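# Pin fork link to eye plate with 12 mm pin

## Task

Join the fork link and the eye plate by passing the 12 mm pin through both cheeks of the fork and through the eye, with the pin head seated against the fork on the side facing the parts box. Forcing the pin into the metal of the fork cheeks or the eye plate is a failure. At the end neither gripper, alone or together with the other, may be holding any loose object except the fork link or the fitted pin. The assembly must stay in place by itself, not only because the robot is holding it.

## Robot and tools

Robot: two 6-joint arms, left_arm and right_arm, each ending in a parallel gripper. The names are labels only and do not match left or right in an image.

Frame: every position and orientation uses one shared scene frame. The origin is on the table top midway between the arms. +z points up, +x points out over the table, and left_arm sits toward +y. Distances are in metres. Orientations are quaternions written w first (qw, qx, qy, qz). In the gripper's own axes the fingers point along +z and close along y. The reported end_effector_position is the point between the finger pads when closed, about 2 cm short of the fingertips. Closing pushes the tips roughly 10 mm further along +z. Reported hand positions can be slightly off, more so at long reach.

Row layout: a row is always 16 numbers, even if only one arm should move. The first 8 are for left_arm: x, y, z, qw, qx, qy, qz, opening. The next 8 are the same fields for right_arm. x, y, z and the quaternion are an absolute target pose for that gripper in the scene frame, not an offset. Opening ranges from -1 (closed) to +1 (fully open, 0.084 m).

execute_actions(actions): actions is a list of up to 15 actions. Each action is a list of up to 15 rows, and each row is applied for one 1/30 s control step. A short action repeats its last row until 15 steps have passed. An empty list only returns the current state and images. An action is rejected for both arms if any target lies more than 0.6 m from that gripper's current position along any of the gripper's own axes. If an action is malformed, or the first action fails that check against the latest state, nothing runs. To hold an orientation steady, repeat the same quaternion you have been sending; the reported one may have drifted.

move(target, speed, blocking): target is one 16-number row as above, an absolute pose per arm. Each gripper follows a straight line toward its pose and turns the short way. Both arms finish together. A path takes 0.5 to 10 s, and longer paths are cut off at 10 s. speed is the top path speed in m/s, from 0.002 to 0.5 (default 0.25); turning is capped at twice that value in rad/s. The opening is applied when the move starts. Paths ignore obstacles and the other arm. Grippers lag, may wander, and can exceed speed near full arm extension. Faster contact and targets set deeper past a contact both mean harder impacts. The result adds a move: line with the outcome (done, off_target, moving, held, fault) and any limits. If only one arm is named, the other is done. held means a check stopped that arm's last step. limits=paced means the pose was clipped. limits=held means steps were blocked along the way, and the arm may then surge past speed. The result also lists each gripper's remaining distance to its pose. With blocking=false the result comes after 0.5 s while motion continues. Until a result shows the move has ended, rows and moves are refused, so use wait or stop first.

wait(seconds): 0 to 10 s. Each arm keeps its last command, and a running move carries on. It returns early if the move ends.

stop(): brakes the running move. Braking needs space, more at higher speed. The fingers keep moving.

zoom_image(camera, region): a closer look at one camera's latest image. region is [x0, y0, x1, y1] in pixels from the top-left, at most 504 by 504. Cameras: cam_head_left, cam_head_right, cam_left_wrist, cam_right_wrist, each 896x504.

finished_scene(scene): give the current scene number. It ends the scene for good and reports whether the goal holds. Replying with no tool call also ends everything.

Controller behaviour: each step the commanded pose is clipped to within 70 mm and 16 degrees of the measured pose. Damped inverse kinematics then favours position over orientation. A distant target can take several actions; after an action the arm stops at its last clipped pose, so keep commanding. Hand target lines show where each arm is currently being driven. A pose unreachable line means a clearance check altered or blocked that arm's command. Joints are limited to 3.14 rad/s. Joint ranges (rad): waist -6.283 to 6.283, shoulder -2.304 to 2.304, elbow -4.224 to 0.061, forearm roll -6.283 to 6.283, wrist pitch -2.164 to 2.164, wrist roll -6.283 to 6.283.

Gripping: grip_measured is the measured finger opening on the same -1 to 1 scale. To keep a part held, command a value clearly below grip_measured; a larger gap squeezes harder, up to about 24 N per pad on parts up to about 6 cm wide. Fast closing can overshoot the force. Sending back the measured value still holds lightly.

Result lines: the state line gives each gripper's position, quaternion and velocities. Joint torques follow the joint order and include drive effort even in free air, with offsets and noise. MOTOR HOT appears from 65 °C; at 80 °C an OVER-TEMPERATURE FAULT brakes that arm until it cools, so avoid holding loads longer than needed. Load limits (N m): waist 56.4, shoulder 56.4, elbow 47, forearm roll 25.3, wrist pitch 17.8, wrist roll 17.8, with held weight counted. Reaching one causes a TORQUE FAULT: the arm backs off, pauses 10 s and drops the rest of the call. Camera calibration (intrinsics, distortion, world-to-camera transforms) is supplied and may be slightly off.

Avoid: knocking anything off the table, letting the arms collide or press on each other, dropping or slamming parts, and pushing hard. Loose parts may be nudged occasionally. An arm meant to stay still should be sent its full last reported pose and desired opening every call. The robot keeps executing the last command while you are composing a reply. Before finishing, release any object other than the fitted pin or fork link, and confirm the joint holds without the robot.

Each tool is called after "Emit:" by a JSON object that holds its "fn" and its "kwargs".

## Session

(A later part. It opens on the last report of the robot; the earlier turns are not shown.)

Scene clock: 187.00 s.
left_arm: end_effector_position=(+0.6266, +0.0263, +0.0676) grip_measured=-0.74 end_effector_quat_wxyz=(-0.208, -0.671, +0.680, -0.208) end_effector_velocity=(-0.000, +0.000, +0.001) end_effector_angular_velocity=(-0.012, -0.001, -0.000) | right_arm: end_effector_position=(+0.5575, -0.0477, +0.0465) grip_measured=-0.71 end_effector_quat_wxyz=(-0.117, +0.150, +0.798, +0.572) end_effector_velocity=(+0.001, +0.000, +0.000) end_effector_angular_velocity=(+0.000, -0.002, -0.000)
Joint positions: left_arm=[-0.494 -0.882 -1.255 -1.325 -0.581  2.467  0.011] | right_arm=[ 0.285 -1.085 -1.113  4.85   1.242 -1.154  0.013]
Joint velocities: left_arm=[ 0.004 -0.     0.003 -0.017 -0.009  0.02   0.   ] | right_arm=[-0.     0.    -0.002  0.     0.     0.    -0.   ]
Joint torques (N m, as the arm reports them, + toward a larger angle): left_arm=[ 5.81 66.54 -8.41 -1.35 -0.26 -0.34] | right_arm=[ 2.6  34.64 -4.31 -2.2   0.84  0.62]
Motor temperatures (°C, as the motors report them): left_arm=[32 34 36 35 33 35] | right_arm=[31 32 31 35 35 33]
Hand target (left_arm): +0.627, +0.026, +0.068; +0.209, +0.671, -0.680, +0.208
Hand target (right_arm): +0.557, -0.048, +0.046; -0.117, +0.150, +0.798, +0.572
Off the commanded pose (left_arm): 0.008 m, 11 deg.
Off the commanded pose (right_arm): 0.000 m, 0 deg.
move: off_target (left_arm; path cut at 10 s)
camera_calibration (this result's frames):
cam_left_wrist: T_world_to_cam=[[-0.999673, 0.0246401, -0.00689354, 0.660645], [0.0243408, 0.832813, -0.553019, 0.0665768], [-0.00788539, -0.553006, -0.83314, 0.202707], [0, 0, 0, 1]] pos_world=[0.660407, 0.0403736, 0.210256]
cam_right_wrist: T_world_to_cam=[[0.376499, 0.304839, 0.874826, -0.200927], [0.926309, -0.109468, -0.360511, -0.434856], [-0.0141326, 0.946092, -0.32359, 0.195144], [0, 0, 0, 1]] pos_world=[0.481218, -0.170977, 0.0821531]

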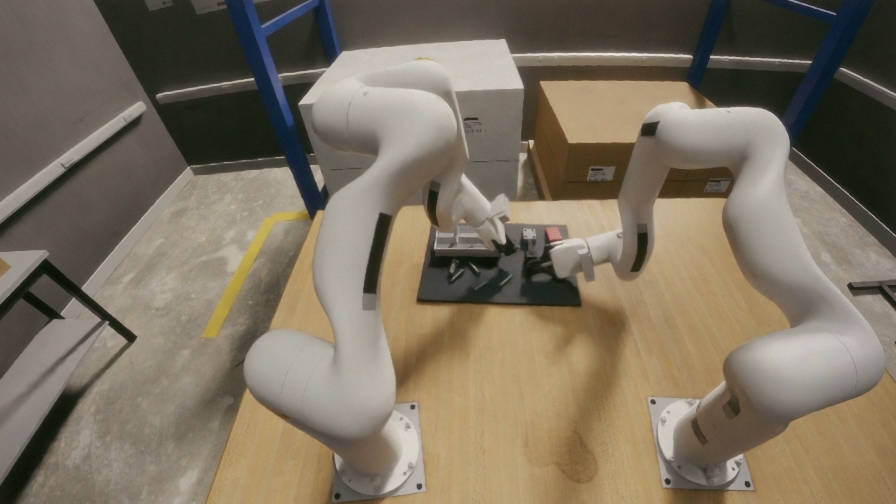

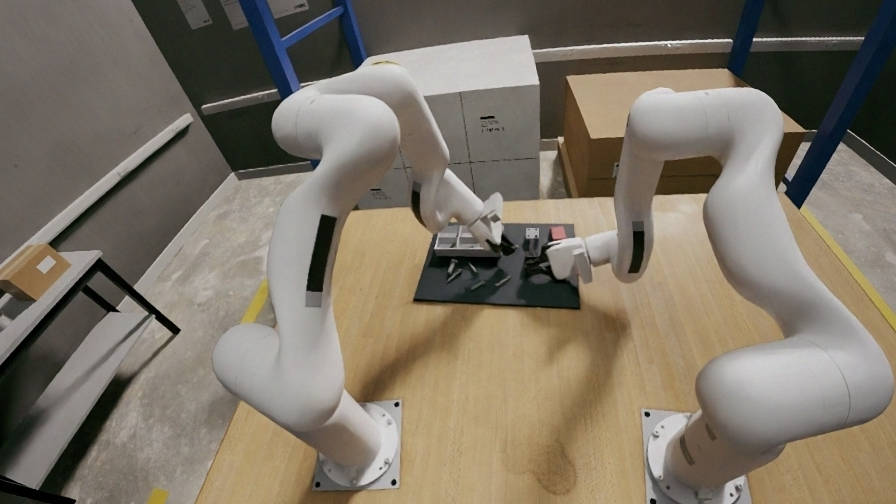

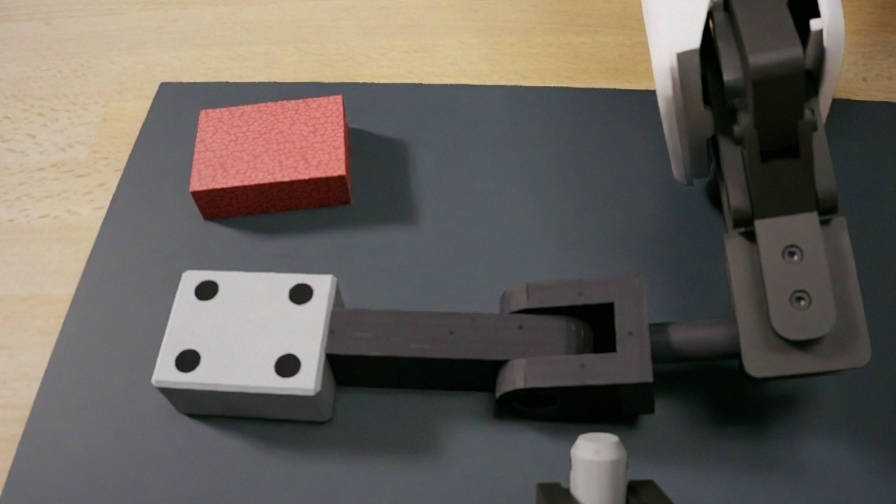

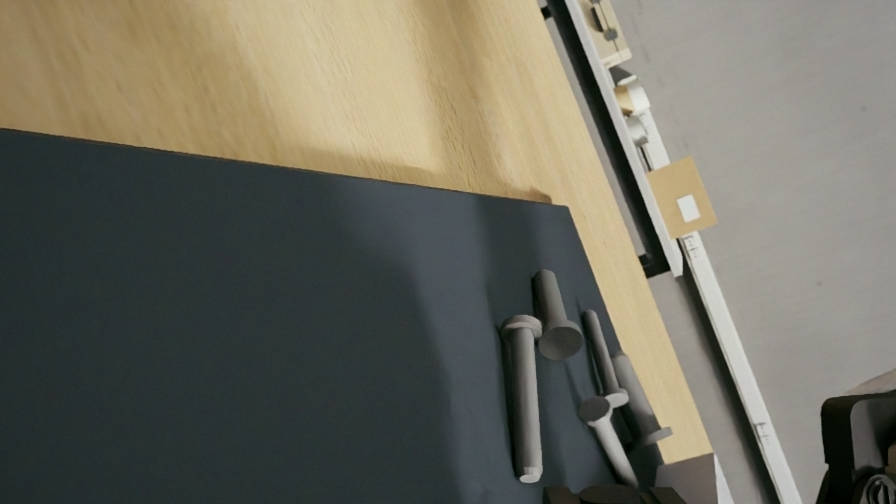

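Emit:
{"fn": "move", "kwargs": {"target": [0.625,0.015,0.07,0,0.688,-0.725,0,-1,0.5575,-0.0477,0.0465,-0.1168,0.150,0.7978,0.5715,-1], "speed": 0.1}}

Emit:
{"fn": "move", "kwargs": {"target": [0.637,0.012,0.042,0,0.688,-0.725,0,-1,0.5575,-0.0477,0.0465,-0.1168,0.150,0.7978,0.5715,-1], "speed": 0.03}}

Emit:
{"fn": "move", "kwargs": {"target": [0.6375,-0.004,0.042,0,0.688,-0.725,0,-1,0.5575,-0.0477,0.0465,-0.1168,0.150,0.7978,0.5715,-1], "speed": 0.005}}

Scene clock: 196.27 s.
left_arm: end_effector_position=(+0.6247, +0.0151, +0.0699) grip_measured=-0.74 end_effector_quat_wxyz=(-0.000, -0.689, +0.725, -0.001) end_effector_velocity=(+0.000, -0.000, +0.001) end_effector_angular_velocity=(+0.012, -0.002, -0.000) | right_arm: end_effector_position=(+0.5575, -0.0477, +0.0465) grip_measured=-0.71 end_effector_quat_wxyz=(-0.117, +0.150, +0.798, +0.572) end_effector_velocity=(-0.000, +0.000, +0.000) end_effector_angular_velocity=(+0.000, -0.001, +0.001)
Joint positions: left_arm=[-0.711 -0.914 -1.455 -0.001 -0.54   1.072  0.011] | right_arm=[ 0.285 -1.085 -1.113  4.85   1.242 -1.154  0.013]
Joint velocities: left_arm=[-0.004 -0.002 -0.005  0.021 -0.008 -0.022 -0.   ] | right_arm=[ 0.001 -0.    -0.    -0.     0.    -0.001  0.   ]
Joint torques (N m, as the arm reports them, + toward a larger angle): left_arm=[  7.    70.87 -10.1   -0.16   0.41  -0.22] | right_arm=[ 2.52 33.04 -4.52 -2.71  1.09  0.73]
Motor temperatures (°C, as the motors report them): left_arm=[32 34 36 35 33 35] | right_arm=[31 32 31 35 35 33]
Hand target (left_arm): +0.625, +0.015, +0.070; -0.000, +0.688, -0.725, +0.000
Hand target (right_arm): +0.558, -0.048, +0.046; -0.117, +0.150, +0.798, +0.572
Off the commanded pose (left_arm): 0.000 m, 0 deg.
Off the commanded pose (right_arm): 0.000 m, 0 deg.
move: done
camera_calibration (this result's frames):
cam_left_wrist: T_world_to_cam=[[-0.997949, 0.0639693, 0.00257421, 0.656664], [0.0639919, 0.997901, 0.00992069, 0.010585], [-0.00193419, 0.0100651, -0.999947, 0.197823], [0, 0, 0, 1]] pos_world=[0.655022, -0.0545602, 0.196018]
cam_right_wrist: T_world_to_cam=[[0.376492, 0.304834, 0.874831, -0.200929], [0.926312, -0.109472, -0.360502, -0.434862], [-0.0141235, 0.946093, -0.323587, 0.195141], [0, 0, 0, 1]] pos_world=[0.481223, -0.170976, 0.0821556]

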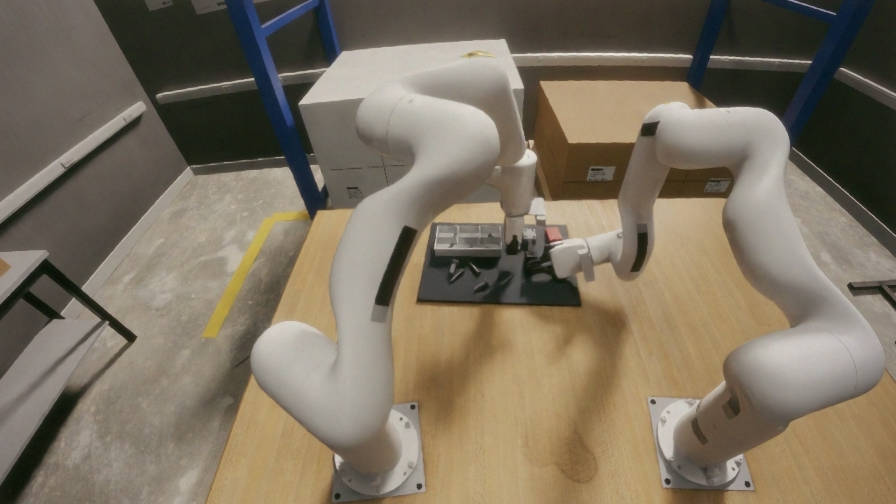

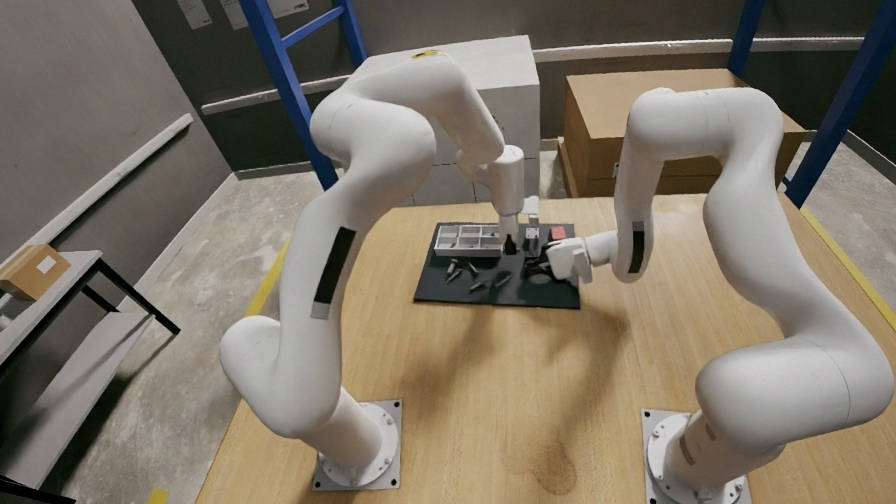

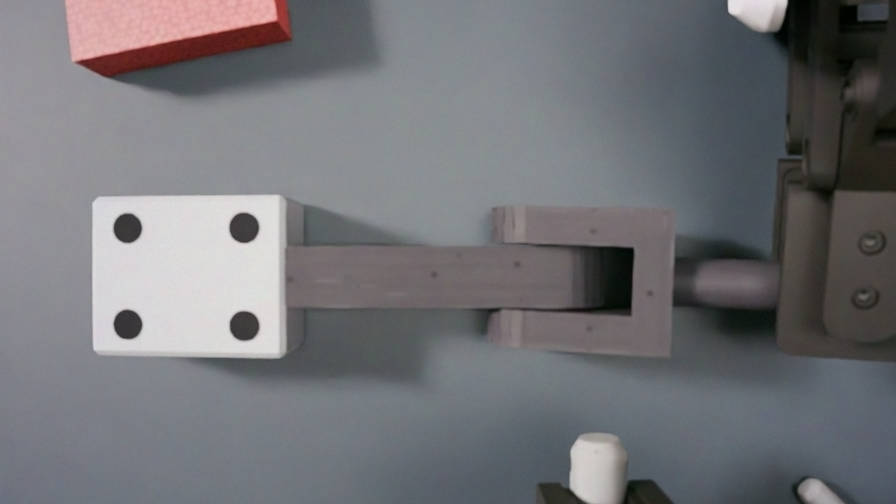

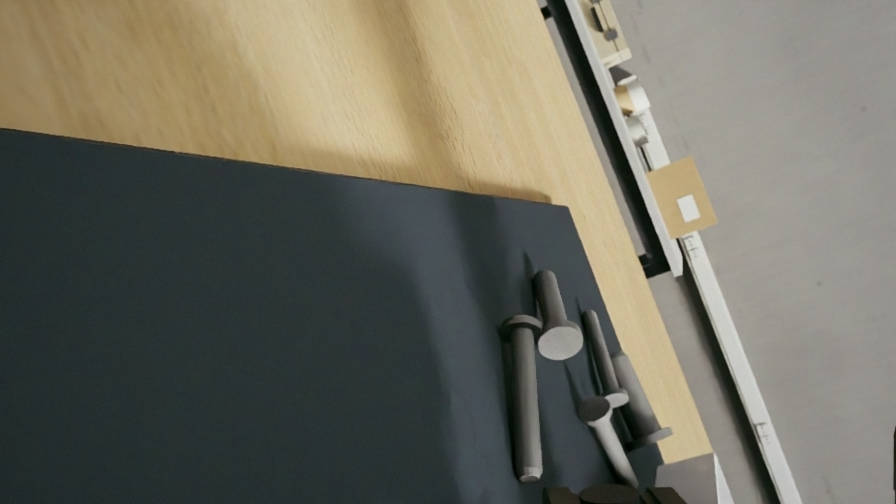

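Scene clock: 197.63 s.
left_arm: end_effector_position=(+0.6370, +0.0120, +0.0422) grip_measured=-0.74 end_effector_quat_wxyz=(+0.000, -0.688, +0.725, -0.000) end_effector_velocity=(+0.001, -0.000, -0.001) end_effector_angular_velocity=(-0.001, -0.001, +0.001) | right_arm: end_effector_position=(+0.5575, -0.0477, +0.0465) grip_measured=-0.71 end_effector_quat_wxyz=(-0.117, +0.150, +0.798, +0.572) end_effector_velocity=(+0.000, +0.001, +0.000) end_effector_angular_velocity=(+0.000, -0.001, +0.000)
Joint positions: left_arm=[-0.705 -0.986 -1.514  0.    -0.527  1.077  0.011] | right_arm=[ 0.285 -1.085 -1.113  4.85   1.242 -1.154  0.013]
Joint velocities: left_arm=[ 0.001 -0.003 -0.004 -0.     0.     0.     0.   ] | right_arm=[ 0.002  0.    -0.001  0.002  0.    -0.001  0.   ]
Joint torques (N m, as the arm reports them, + toward a larger angle): left_arm=[ 5.68 73.23 -9.93 -0.46  0.33 -0.23] | right_arm=[ 6.49 34.78 -3.57 -2.94  1.08  0.71]
Motor temperatures (°C, as the motors report them): left_arm=[32 34 36 35 33 35] | right_arm=[31 32 31 35 35 33]
Hand target (left_arm): +0.637, +0.012, +0.042; -0.000, +0.688, -0.725, +0.000
Hand target (right_arm): +0.558, -0.048, +0.046; -0.117, +0.150, +0.798, +0.572
Off the commanded pose (left_arm): 0.000 m, 0 deg.
Off the commanded pose (right_arm): 0.000 m, 0 deg.
move: done
camera_calibration (this result's frames):
cam_left_wrist: T_world_to_cam=[[-0.997918, 0.0644169, 0.00324918, 0.669189], [0.0644489, 0.997861, 0.0109238, 0.0128432], [-0.00253856, 0.0111105, -0.999935, 0.170598], [0, 0, 0, 1]] pos_world=[0.667401, -0.0578183, 0.168272]
cam_right_wrist: T_world_to_cam=[[0.376491, 0.304833, 0.874832, -0.20093], [0.926312, -0.109473, -0.360501, -0.434863], [-0.0141223, 0.946093, -0.323586, 0.19514], [0, 0, 0, 1]] pos_world=[0.481223, -0.170976, 0.0821558]

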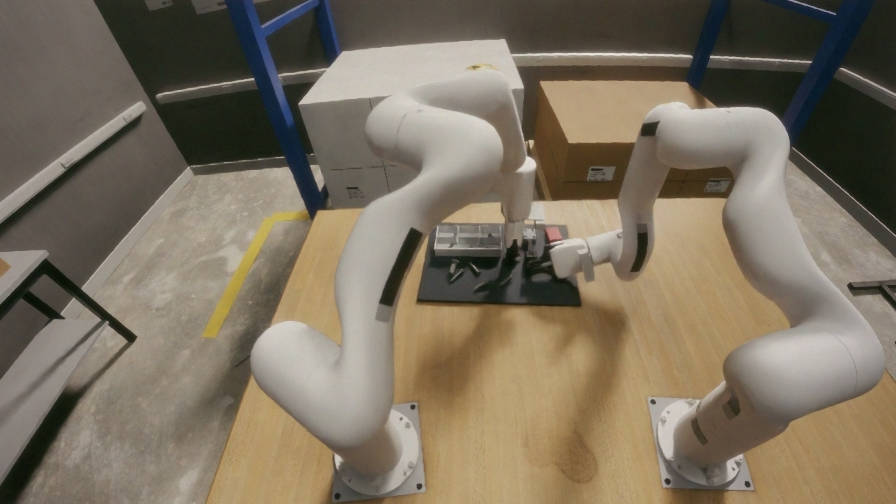

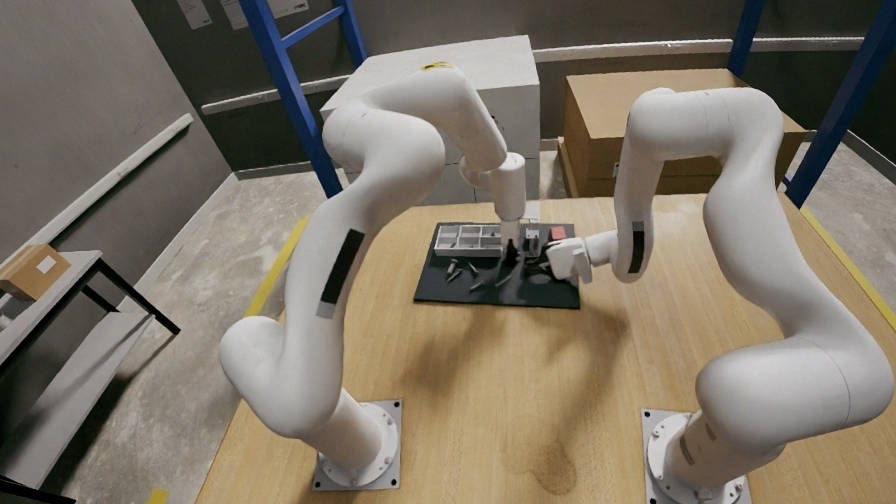

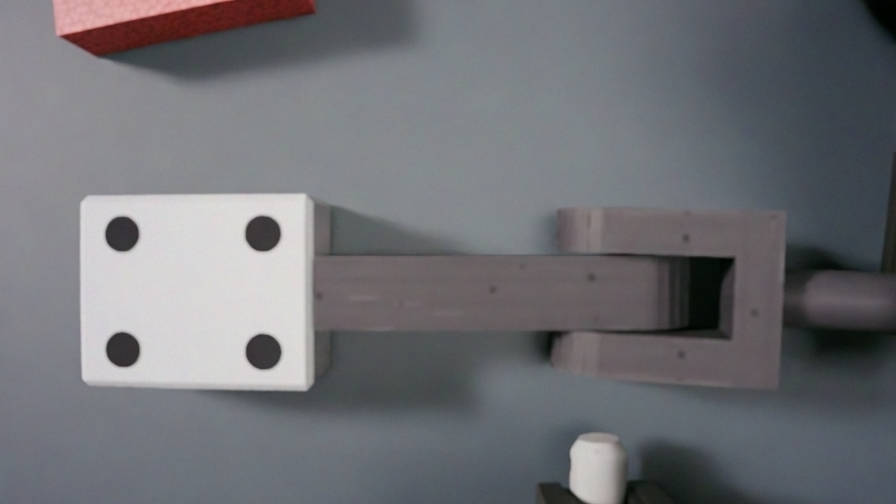

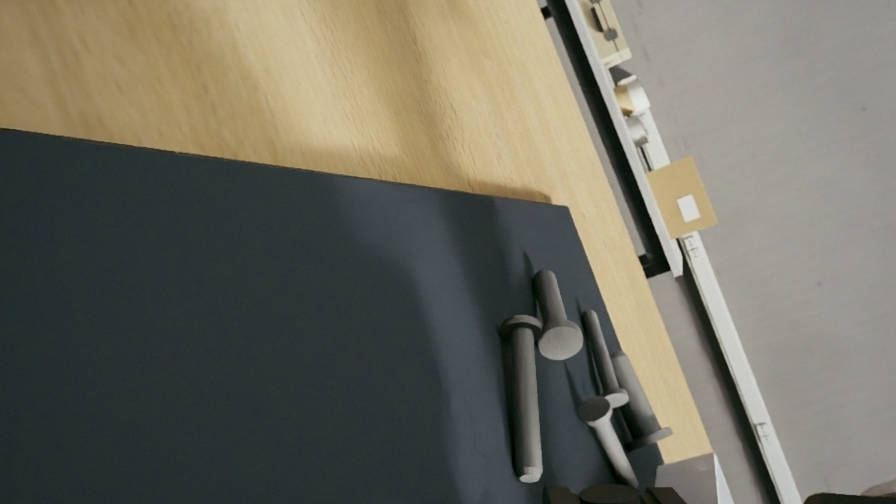

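Scene clock: 201.07 s.
left_arm: end_effector_position=(+0.6375, -0.0036, +0.0420) grip_measured=-0.74 end_effector_quat_wxyz=(-0.000, -0.688, +0.725, +0.000) end_effector_velocity=(-0.000, -0.000, -0.000) end_effector_angular_velocity=(+0.001, +0.002, +0.001) | right_arm: end_effector_position=(+0.5575, -0.0477, +0.0465) grip_measured=-0.71 end_effector_quat_wxyz=(-0.117, +0.150, +0.798, +0.572) end_effector_velocity=(-0.001, -0.000, -0.001) end_effector_angular_velocity=(-0.000, +0.001, -0.000)
Joint positions: left_arm=[-0.724 -1.005 -1.549  0.    -0.545  1.058  0.011] | right_arm=[ 0.285 -1.085 -1.113  4.85   1.242 -1.154  0.013]
Joint velocities: left_arm=[-0.    -0.001 -0.002  0.    -0.003 -0.001  0.   ] | right_arm=[-0.    -0.001  0.001  0.     0.    -0.001 -0.   ]
Joint torques (N m, as the arm reports them, + toward a larger angle): left_arm=[  2.15  72.44 -10.72  -1.61   0.72  -0.18] | right_arm=[ 4.53 31.81 -3.44 -2.66  0.69  0.7 ]
Motor temperatures (°C, as the motors report them): left_arm=[32 34 36 35 33 35] | right_arm=[31 32 31 35 35 33]
Hand target (left_arm): +0.638, -0.004, +0.042; +0.000, +0.688, -0.725, -0.000
Hand target (right_arm): +0.557, -0.048, +0.046; -0.117, +0.150, +0.798, +0.572
Off the commanded pose (left_arm): 0.000 m, 0 deg.
Off the commanded pose (right_arm): 0.000 m, 0 deg.
move: done
camera_calibration (this result's frames):
cam_left_wrist: T_world_to_cam=[[-0.997928, 0.0642212, 0.00395841, 0.670666], [0.0642624, 0.997868, 0.0113573, 0.0284439], [-0.0032206, 0.0115881, -0.999928, 0.170961], [0, 0, 0, 1]] pos_world=[0.667999, -0.0734354, 0.167971]
cam_right_wrist: T_world_to_cam=[[0.37649, 0.304816, 0.874838, -0.200936], [0.926313, -0.109471, -0.3605, -0.434864], [-0.0141171, 0.946099, -0.32357, 0.19514], [0, 0, 0, 1]] pos_world=[0.481225, -0.170978, 0.0821595]

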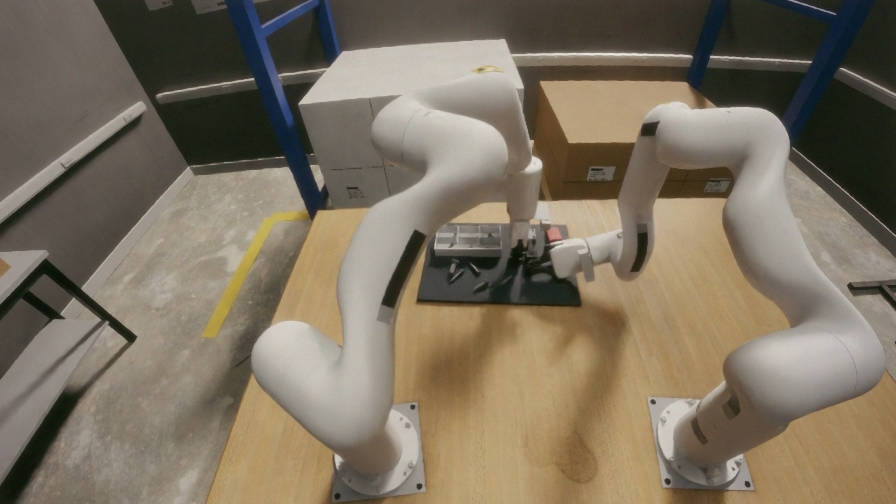

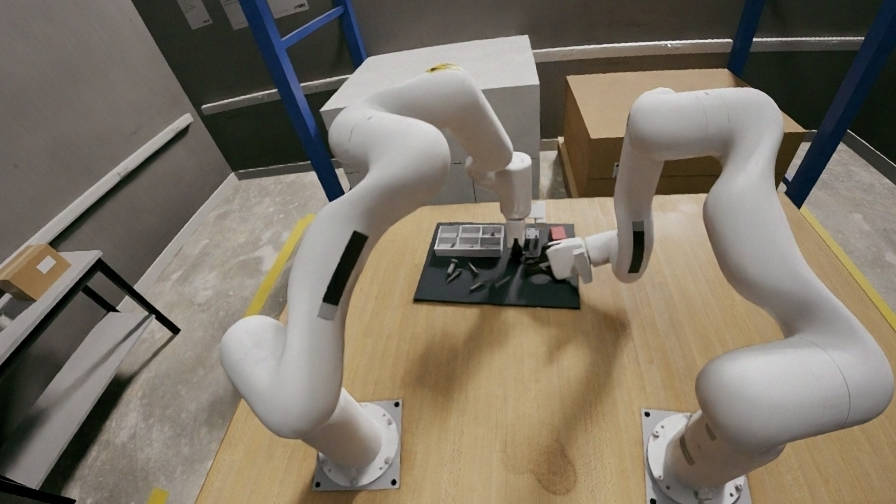

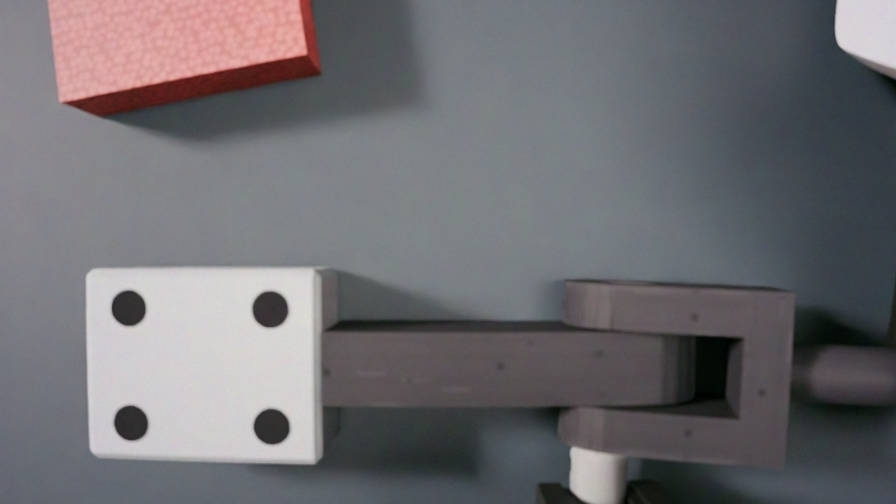

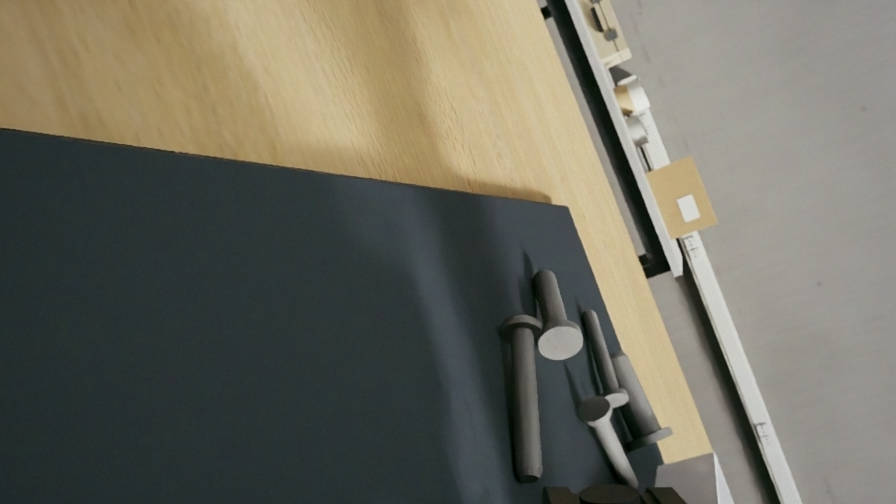

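Emit:
{"fn": "move", "kwargs": {"target": [0.6377,-0.009,0.042,0,0.688,-0.725,0,-1,0.5575,-0.0477,0.0465,-0.1168,0.150,0.7978,0.5715,-1], "speed": 0.004}}

Scene clock: 203.37 s.
left_arm: end_effector_position=(+0.6375, -0.0089, +0.0419) grip_measured=-0.74 end_effector_quat_wxyz=(-0.000, -0.688, +0.725, +0.000) end_effector_velocity=(-0.000, -0.001, +0.000) end_effector_angular_velocity=(+0.000, -0.001, -0.002) | right_arm: end_effector_position=(+0.5575, -0.0477, +0.0465) grip_measured=-0.71 end_effector_quat_wxyz=(-0.117, +0.150, +0.798, +0.572) end_effector_velocity=(-0.001, +0.000, -0.000) end_effector_angular_velocity=(-0.000, +0.003, +0.001)
Joint positions: left_arm=[-0.731 -1.011 -1.561 -0.    -0.551  1.052  0.011] | right_arm=[ 0.285 -1.085 -1.113  4.85   1.242 -1.154  0.013]
Joint velocities: left_arm=[-0.002 -0.001 -0.002  0.001 -0.001 -0.001  0.   ] | right_arm=[ 0.001  0.     0.002 -0.    -0.     0.    -0.   ]
Joint torques (N m, as the arm reports them, + toward a larger angle): left_arm=[ -9.32  78.21 -15.23  -3.69   2.8   -0.2 ] | right_arm=[ 4.59 33.76 -3.6  -2.26  0.99  0.69]
Motor temperatures (°C, as the motors report them): left_arm=[32 34 36 35 33 35] | right_arm=[31 32 31 35 35 33]
Hand target (left_arm): +0.638, -0.009, +0.042; +0.000, +0.688, -0.725, -0.000
Hand target (right_arm): +0.557, -0.048, +0.047; -0.117, +0.150, +0.798, +0.572
Off the commanded pose (left_arm): 0.000 m, 0 deg.
Off the commanded pose (right_arm): 0.000 m, 0 deg.
move: done
camera_calibration (this result's frames):
cam_left_wrist: T_world_to_cam=[[-0.997908, 0.0645282, 0.00396104, 0.67098], [0.064569, 0.99785, 0.011242, 0.0335478], [-0.0032271, 0.0114743, -0.999929, 0.170947], [0, 0, 0, 1]] pos_world=[0.667962, -0.0787342, 0.1679]
cam_right_wrist: T_world_to_cam=[[0.376485, 0.30482, 0.874839, -0.200934], [0.926315, -0.10947, -0.360495, -0.434866], [-0.0141172, 0.946098, -0.323573, 0.195139], [0, 0, 0, 1]] pos_world=[0.481227, -0.170977, 0.0821598]

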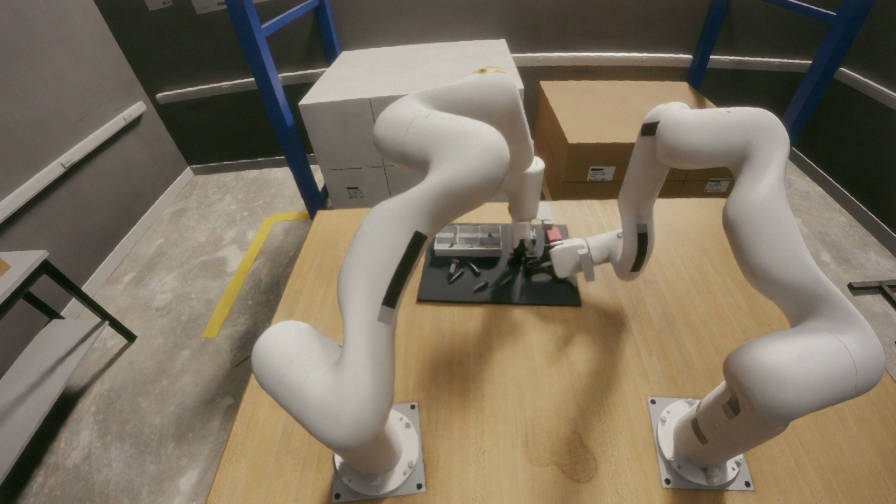

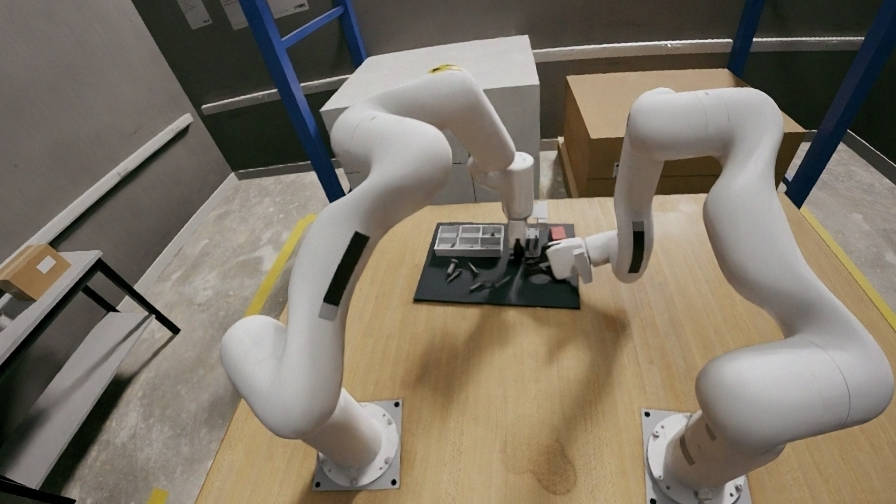

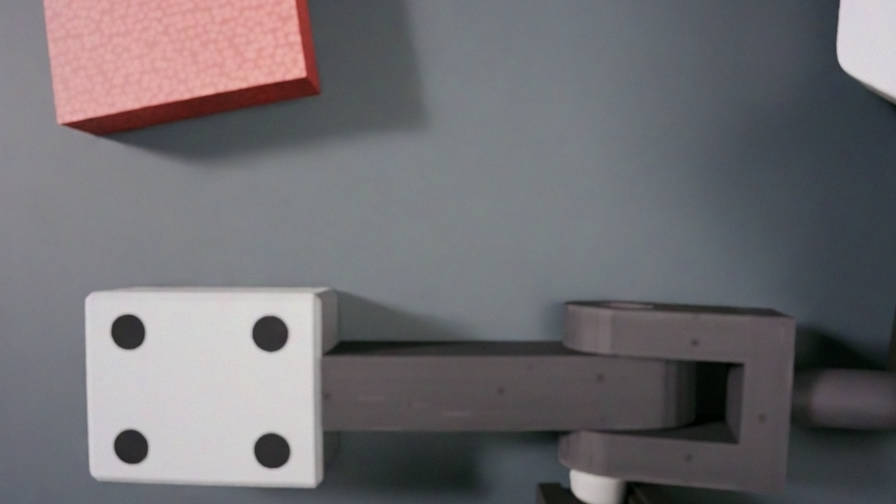

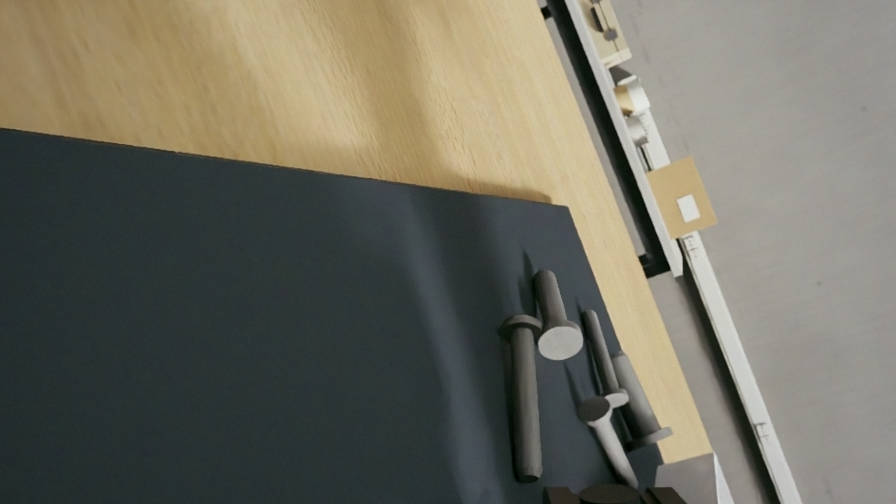

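Emit:
{"fn": "move", "kwargs": {"target": [0.6345,-0.0075,0.042,0,0.688,-0.725,0,-1,0.5545,-0.0477,0.0465,-0.1168,0.150,0.7978,0.5715,-1], "speed": 0.003}}

Emit:
{"fn": "move", "kwargs": {"target": [0.6345,-0.012,0.042,0,0.688,-0.725,0,-1,0.5545,-0.0477,0.0465,-0.1168,0.150,0.7978,0.5715,-1], "speed": 0.003}}

Scene clock: 208.63 s.
left_arm: end_effector_position=(+0.6348, -0.0079, +0.0423) grip_measured=-0.74 end_effector_quat_wxyz=(+0.000, -0.688, +0.725, -0.001) end_effector_velocity=(-0.002, +0.001, -0.002) end_effector_angular_velocity=(+0.003, +0.005, -0.001) | right_arm: end_effector_position=(+0.5539, -0.0476, +0.0463) grip_measured=-0.73 end_effector_quat_wxyz=(-0.117, +0.150, +0.798, +0.572) end_effector_velocity=(+0.002, -0.000, +0.001) end_effector_angular_velocity=(+0.000, -0.003, -0.002)
Joint positions: left_arm=[-0.732 -1.003 -1.547 -0.    -0.543  1.051  0.011] | right_arm=[ 0.287 -1.082 -1.103  4.852  1.243 -1.16   0.012]
Joint velocities: left_arm=[-0.    -0.002  0.002  0.001 -0.002  0.    -0.   ] | right_arm=[-0.001  0.001 -0.002  0.001 -0.    -0.    -0.   ]
Joint torques (N m, as the arm reports them, + toward a larger angle): left_arm=[  6.56  73.74 -10.3   -0.57   0.41  -0.29] | right_arm=[-3.48 34.75 -4.95 -1.8   0.5   0.36]
Motor temperatures (°C, as the motors report them): left_arm=[32 34 36 35 33 35] | right_arm=[31 32 31 35 35 33]
Hand target (left_arm): +0.634, -0.008, +0.042; -0.000, +0.688, -0.725, -0.000
Hand target (right_arm): +0.555, -0.048, +0.047; -0.117, +0.150, +0.798, +0.572
Off the commanded pose (left_arm): 0.001 m, 0 deg.
Off the commanded pose (right_arm): 0.001 m, 0 deg.
move: done
camera_calibration (this result's frames):
cam_left_wrist: T_world_to_cam=[[-0.997915, 0.0645021, 0.00215963, 0.668334], [0.0645209, 0.997864, 0.0102048, 0.0328443], [-0.00149679, 0.0103229, -0.999946, 0.170246], [0, 0, 0, 1]] pos_world=[0.665076, -0.0776405, 0.168458]
cam_right_wrist: T_world_to_cam=[[0.377155, 0.305009, 0.874485, -0.199788], [0.926025, -0.1087, -0.361471, -0.431292], [-0.0151952, 0.946126, -0.323443, 0.195509], [0, 0, 0, 1]] pos_world=[0.477709, -0.170921, 0.0820479]

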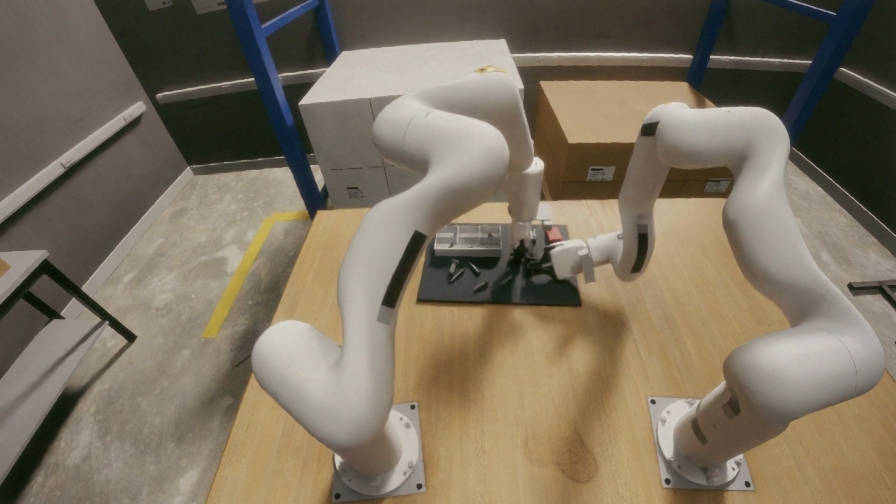

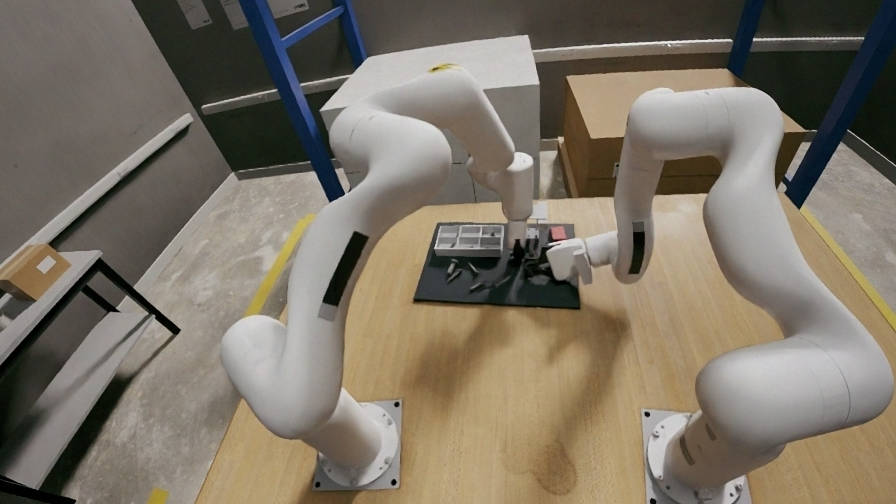

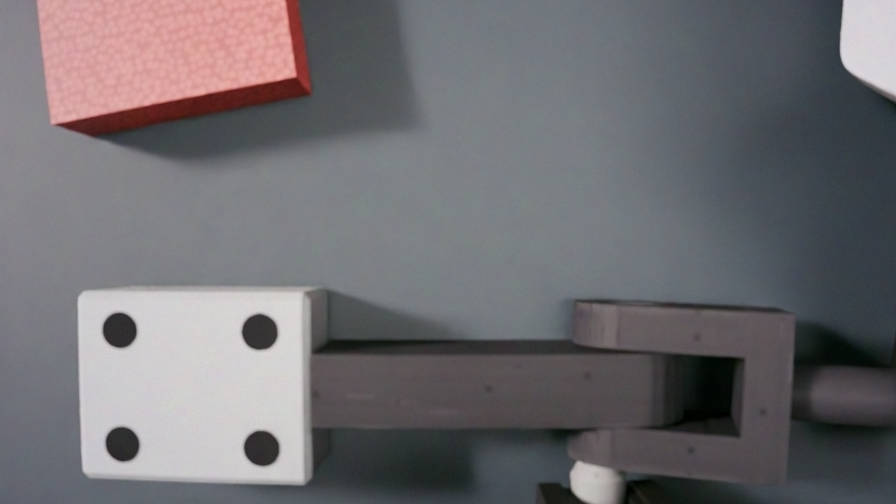

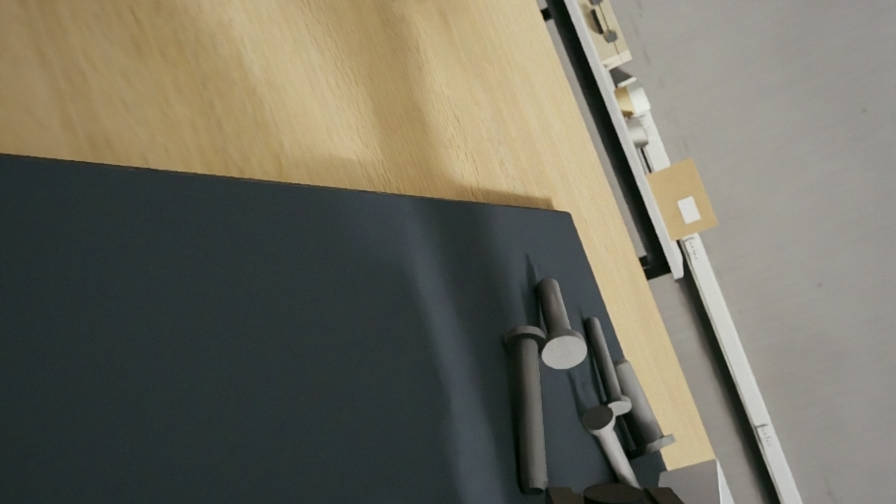

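Scene clock: 210.23 s.
left_arm: end_effector_position=(+0.6345, -0.0120, +0.0420) grip_measured=-0.74 end_effector_quat_wxyz=(-0.000, -0.688, +0.725, +0.000) end_effector_velocity=(+0.001, -0.000, +0.001) end_effector_angular_velocity=(-0.001, -0.001, +0.001) | right_arm: end_effector_position=(+0.5542, -0.0477, +0.0464) grip_measured=-0.73 end_effector_quat_wxyz=(-0.117, +0.150, +0.798, +0.572) end_effector_velocity=(-0.000, -0.000, +0.000) end_effector_angular_velocity=(-0.000, +0.001, -0.001)
Joint positions: left_arm=[-0.737 -1.008 -1.556 -0.    -0.548  1.045  0.011] | right_arm=[ 0.286 -1.082 -1.104  4.852  1.243 -1.16   0.012]
Joint velocities: left_arm=[ 0.     0.001 -0.001 -0.    -0.001 -0.001  0.   ] | right_arm=[-0.     0.001  0.001  0.    -0.     0.    -0.   ]
Joint torques (N m, as the arm reports them, + toward a larger angle): left_arm=[-12.08  76.5  -12.84  -4.33   1.4   -0.13] | right_arm=[-7.37 38.17 -8.36  0.89  0.38  0.51]
Motor temperatures (°C, as the motors report them): left_arm=[32 34 36 35 33 35] | right_arm=[31 32 31 35 35 33]
Hand target (left_arm): +0.635, -0.012, +0.042; +0.000, +0.688, -0.725, -0.000
Hand target (right_arm): +0.555, -0.048, +0.046; -0.117, +0.150, +0.798, +0.572
Off the commanded pose (left_arm): 0.000 m, 0 deg.
Off the commanded pose (right_arm): 0.000 m, 0 deg.
move: done
camera_calibration (this result's frames):
cam_left_wrist: T_world_to_cam=[[-0.997915, 0.0644511, 0.00337467, 0.668224], [0.0644845, 0.997859, 0.010942, 0.0368969], [-0.00266222, 0.0111368, -0.999934, 0.170742], [0, 0, 0, 1]] pos_world=[0.664906, -0.0817872, 0.168072]
cam_right_wrist: T_world_to_cam=[[0.376713, 0.304844, 0.874733, -0.199789], [0.926216, -0.109143, -0.360848, -0.431782], [-0.0145317, 0.946128, -0.323467, 0.195266], [0, 0, 0, 1]] pos_world=[0.478023, -0.170968, 0.082116]

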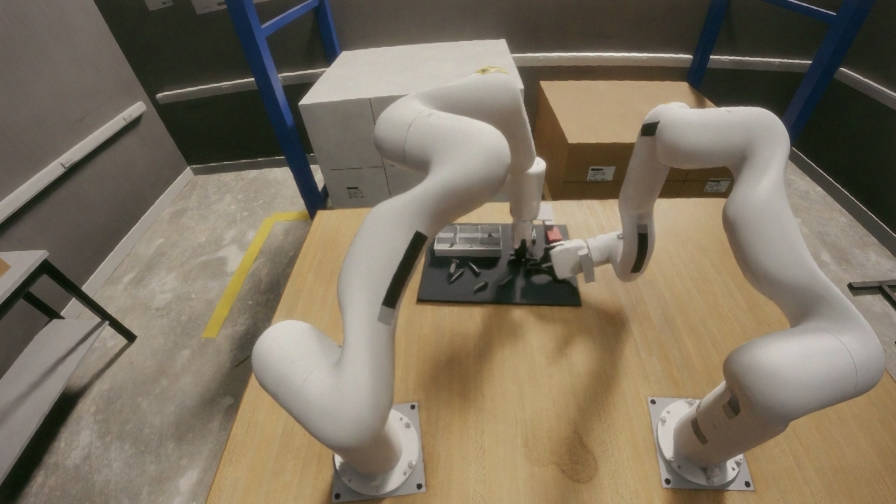

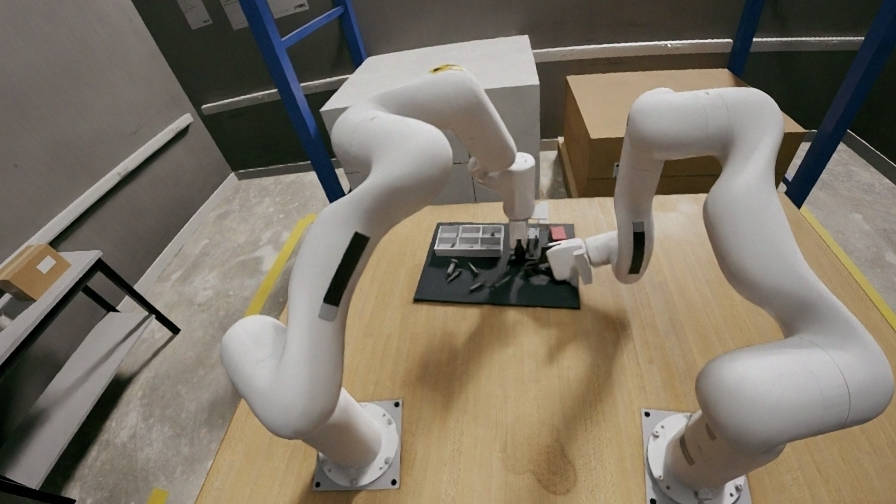

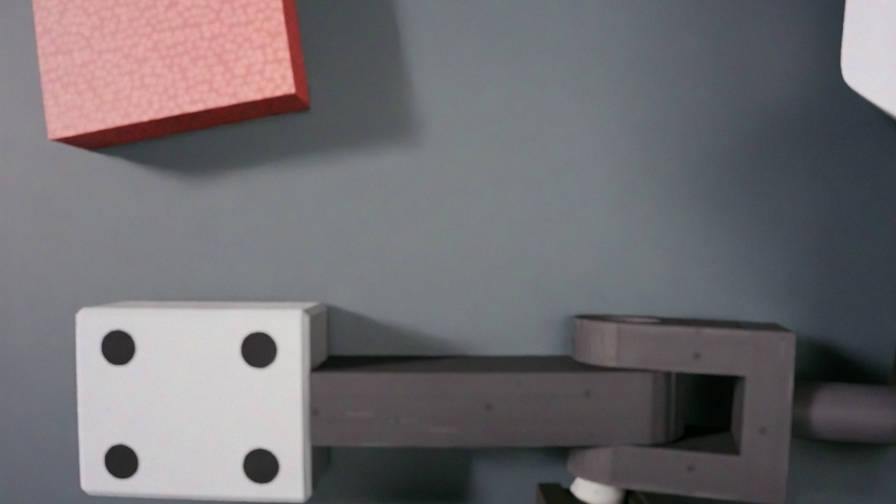

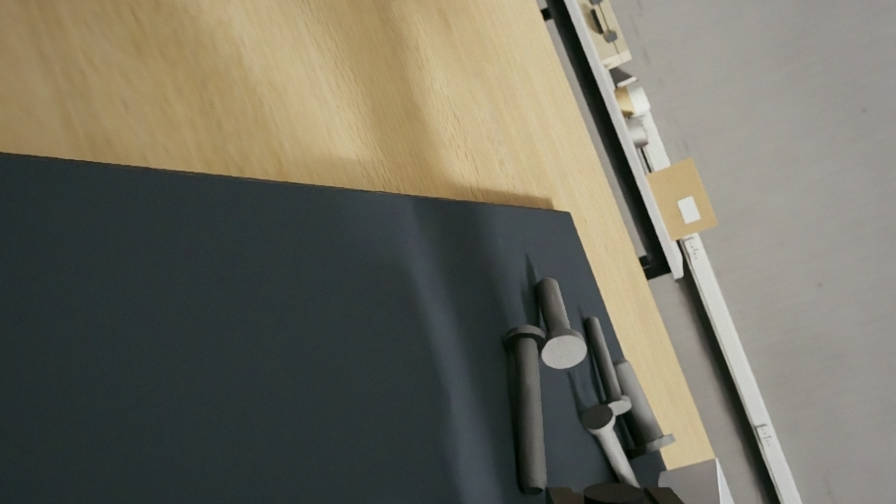

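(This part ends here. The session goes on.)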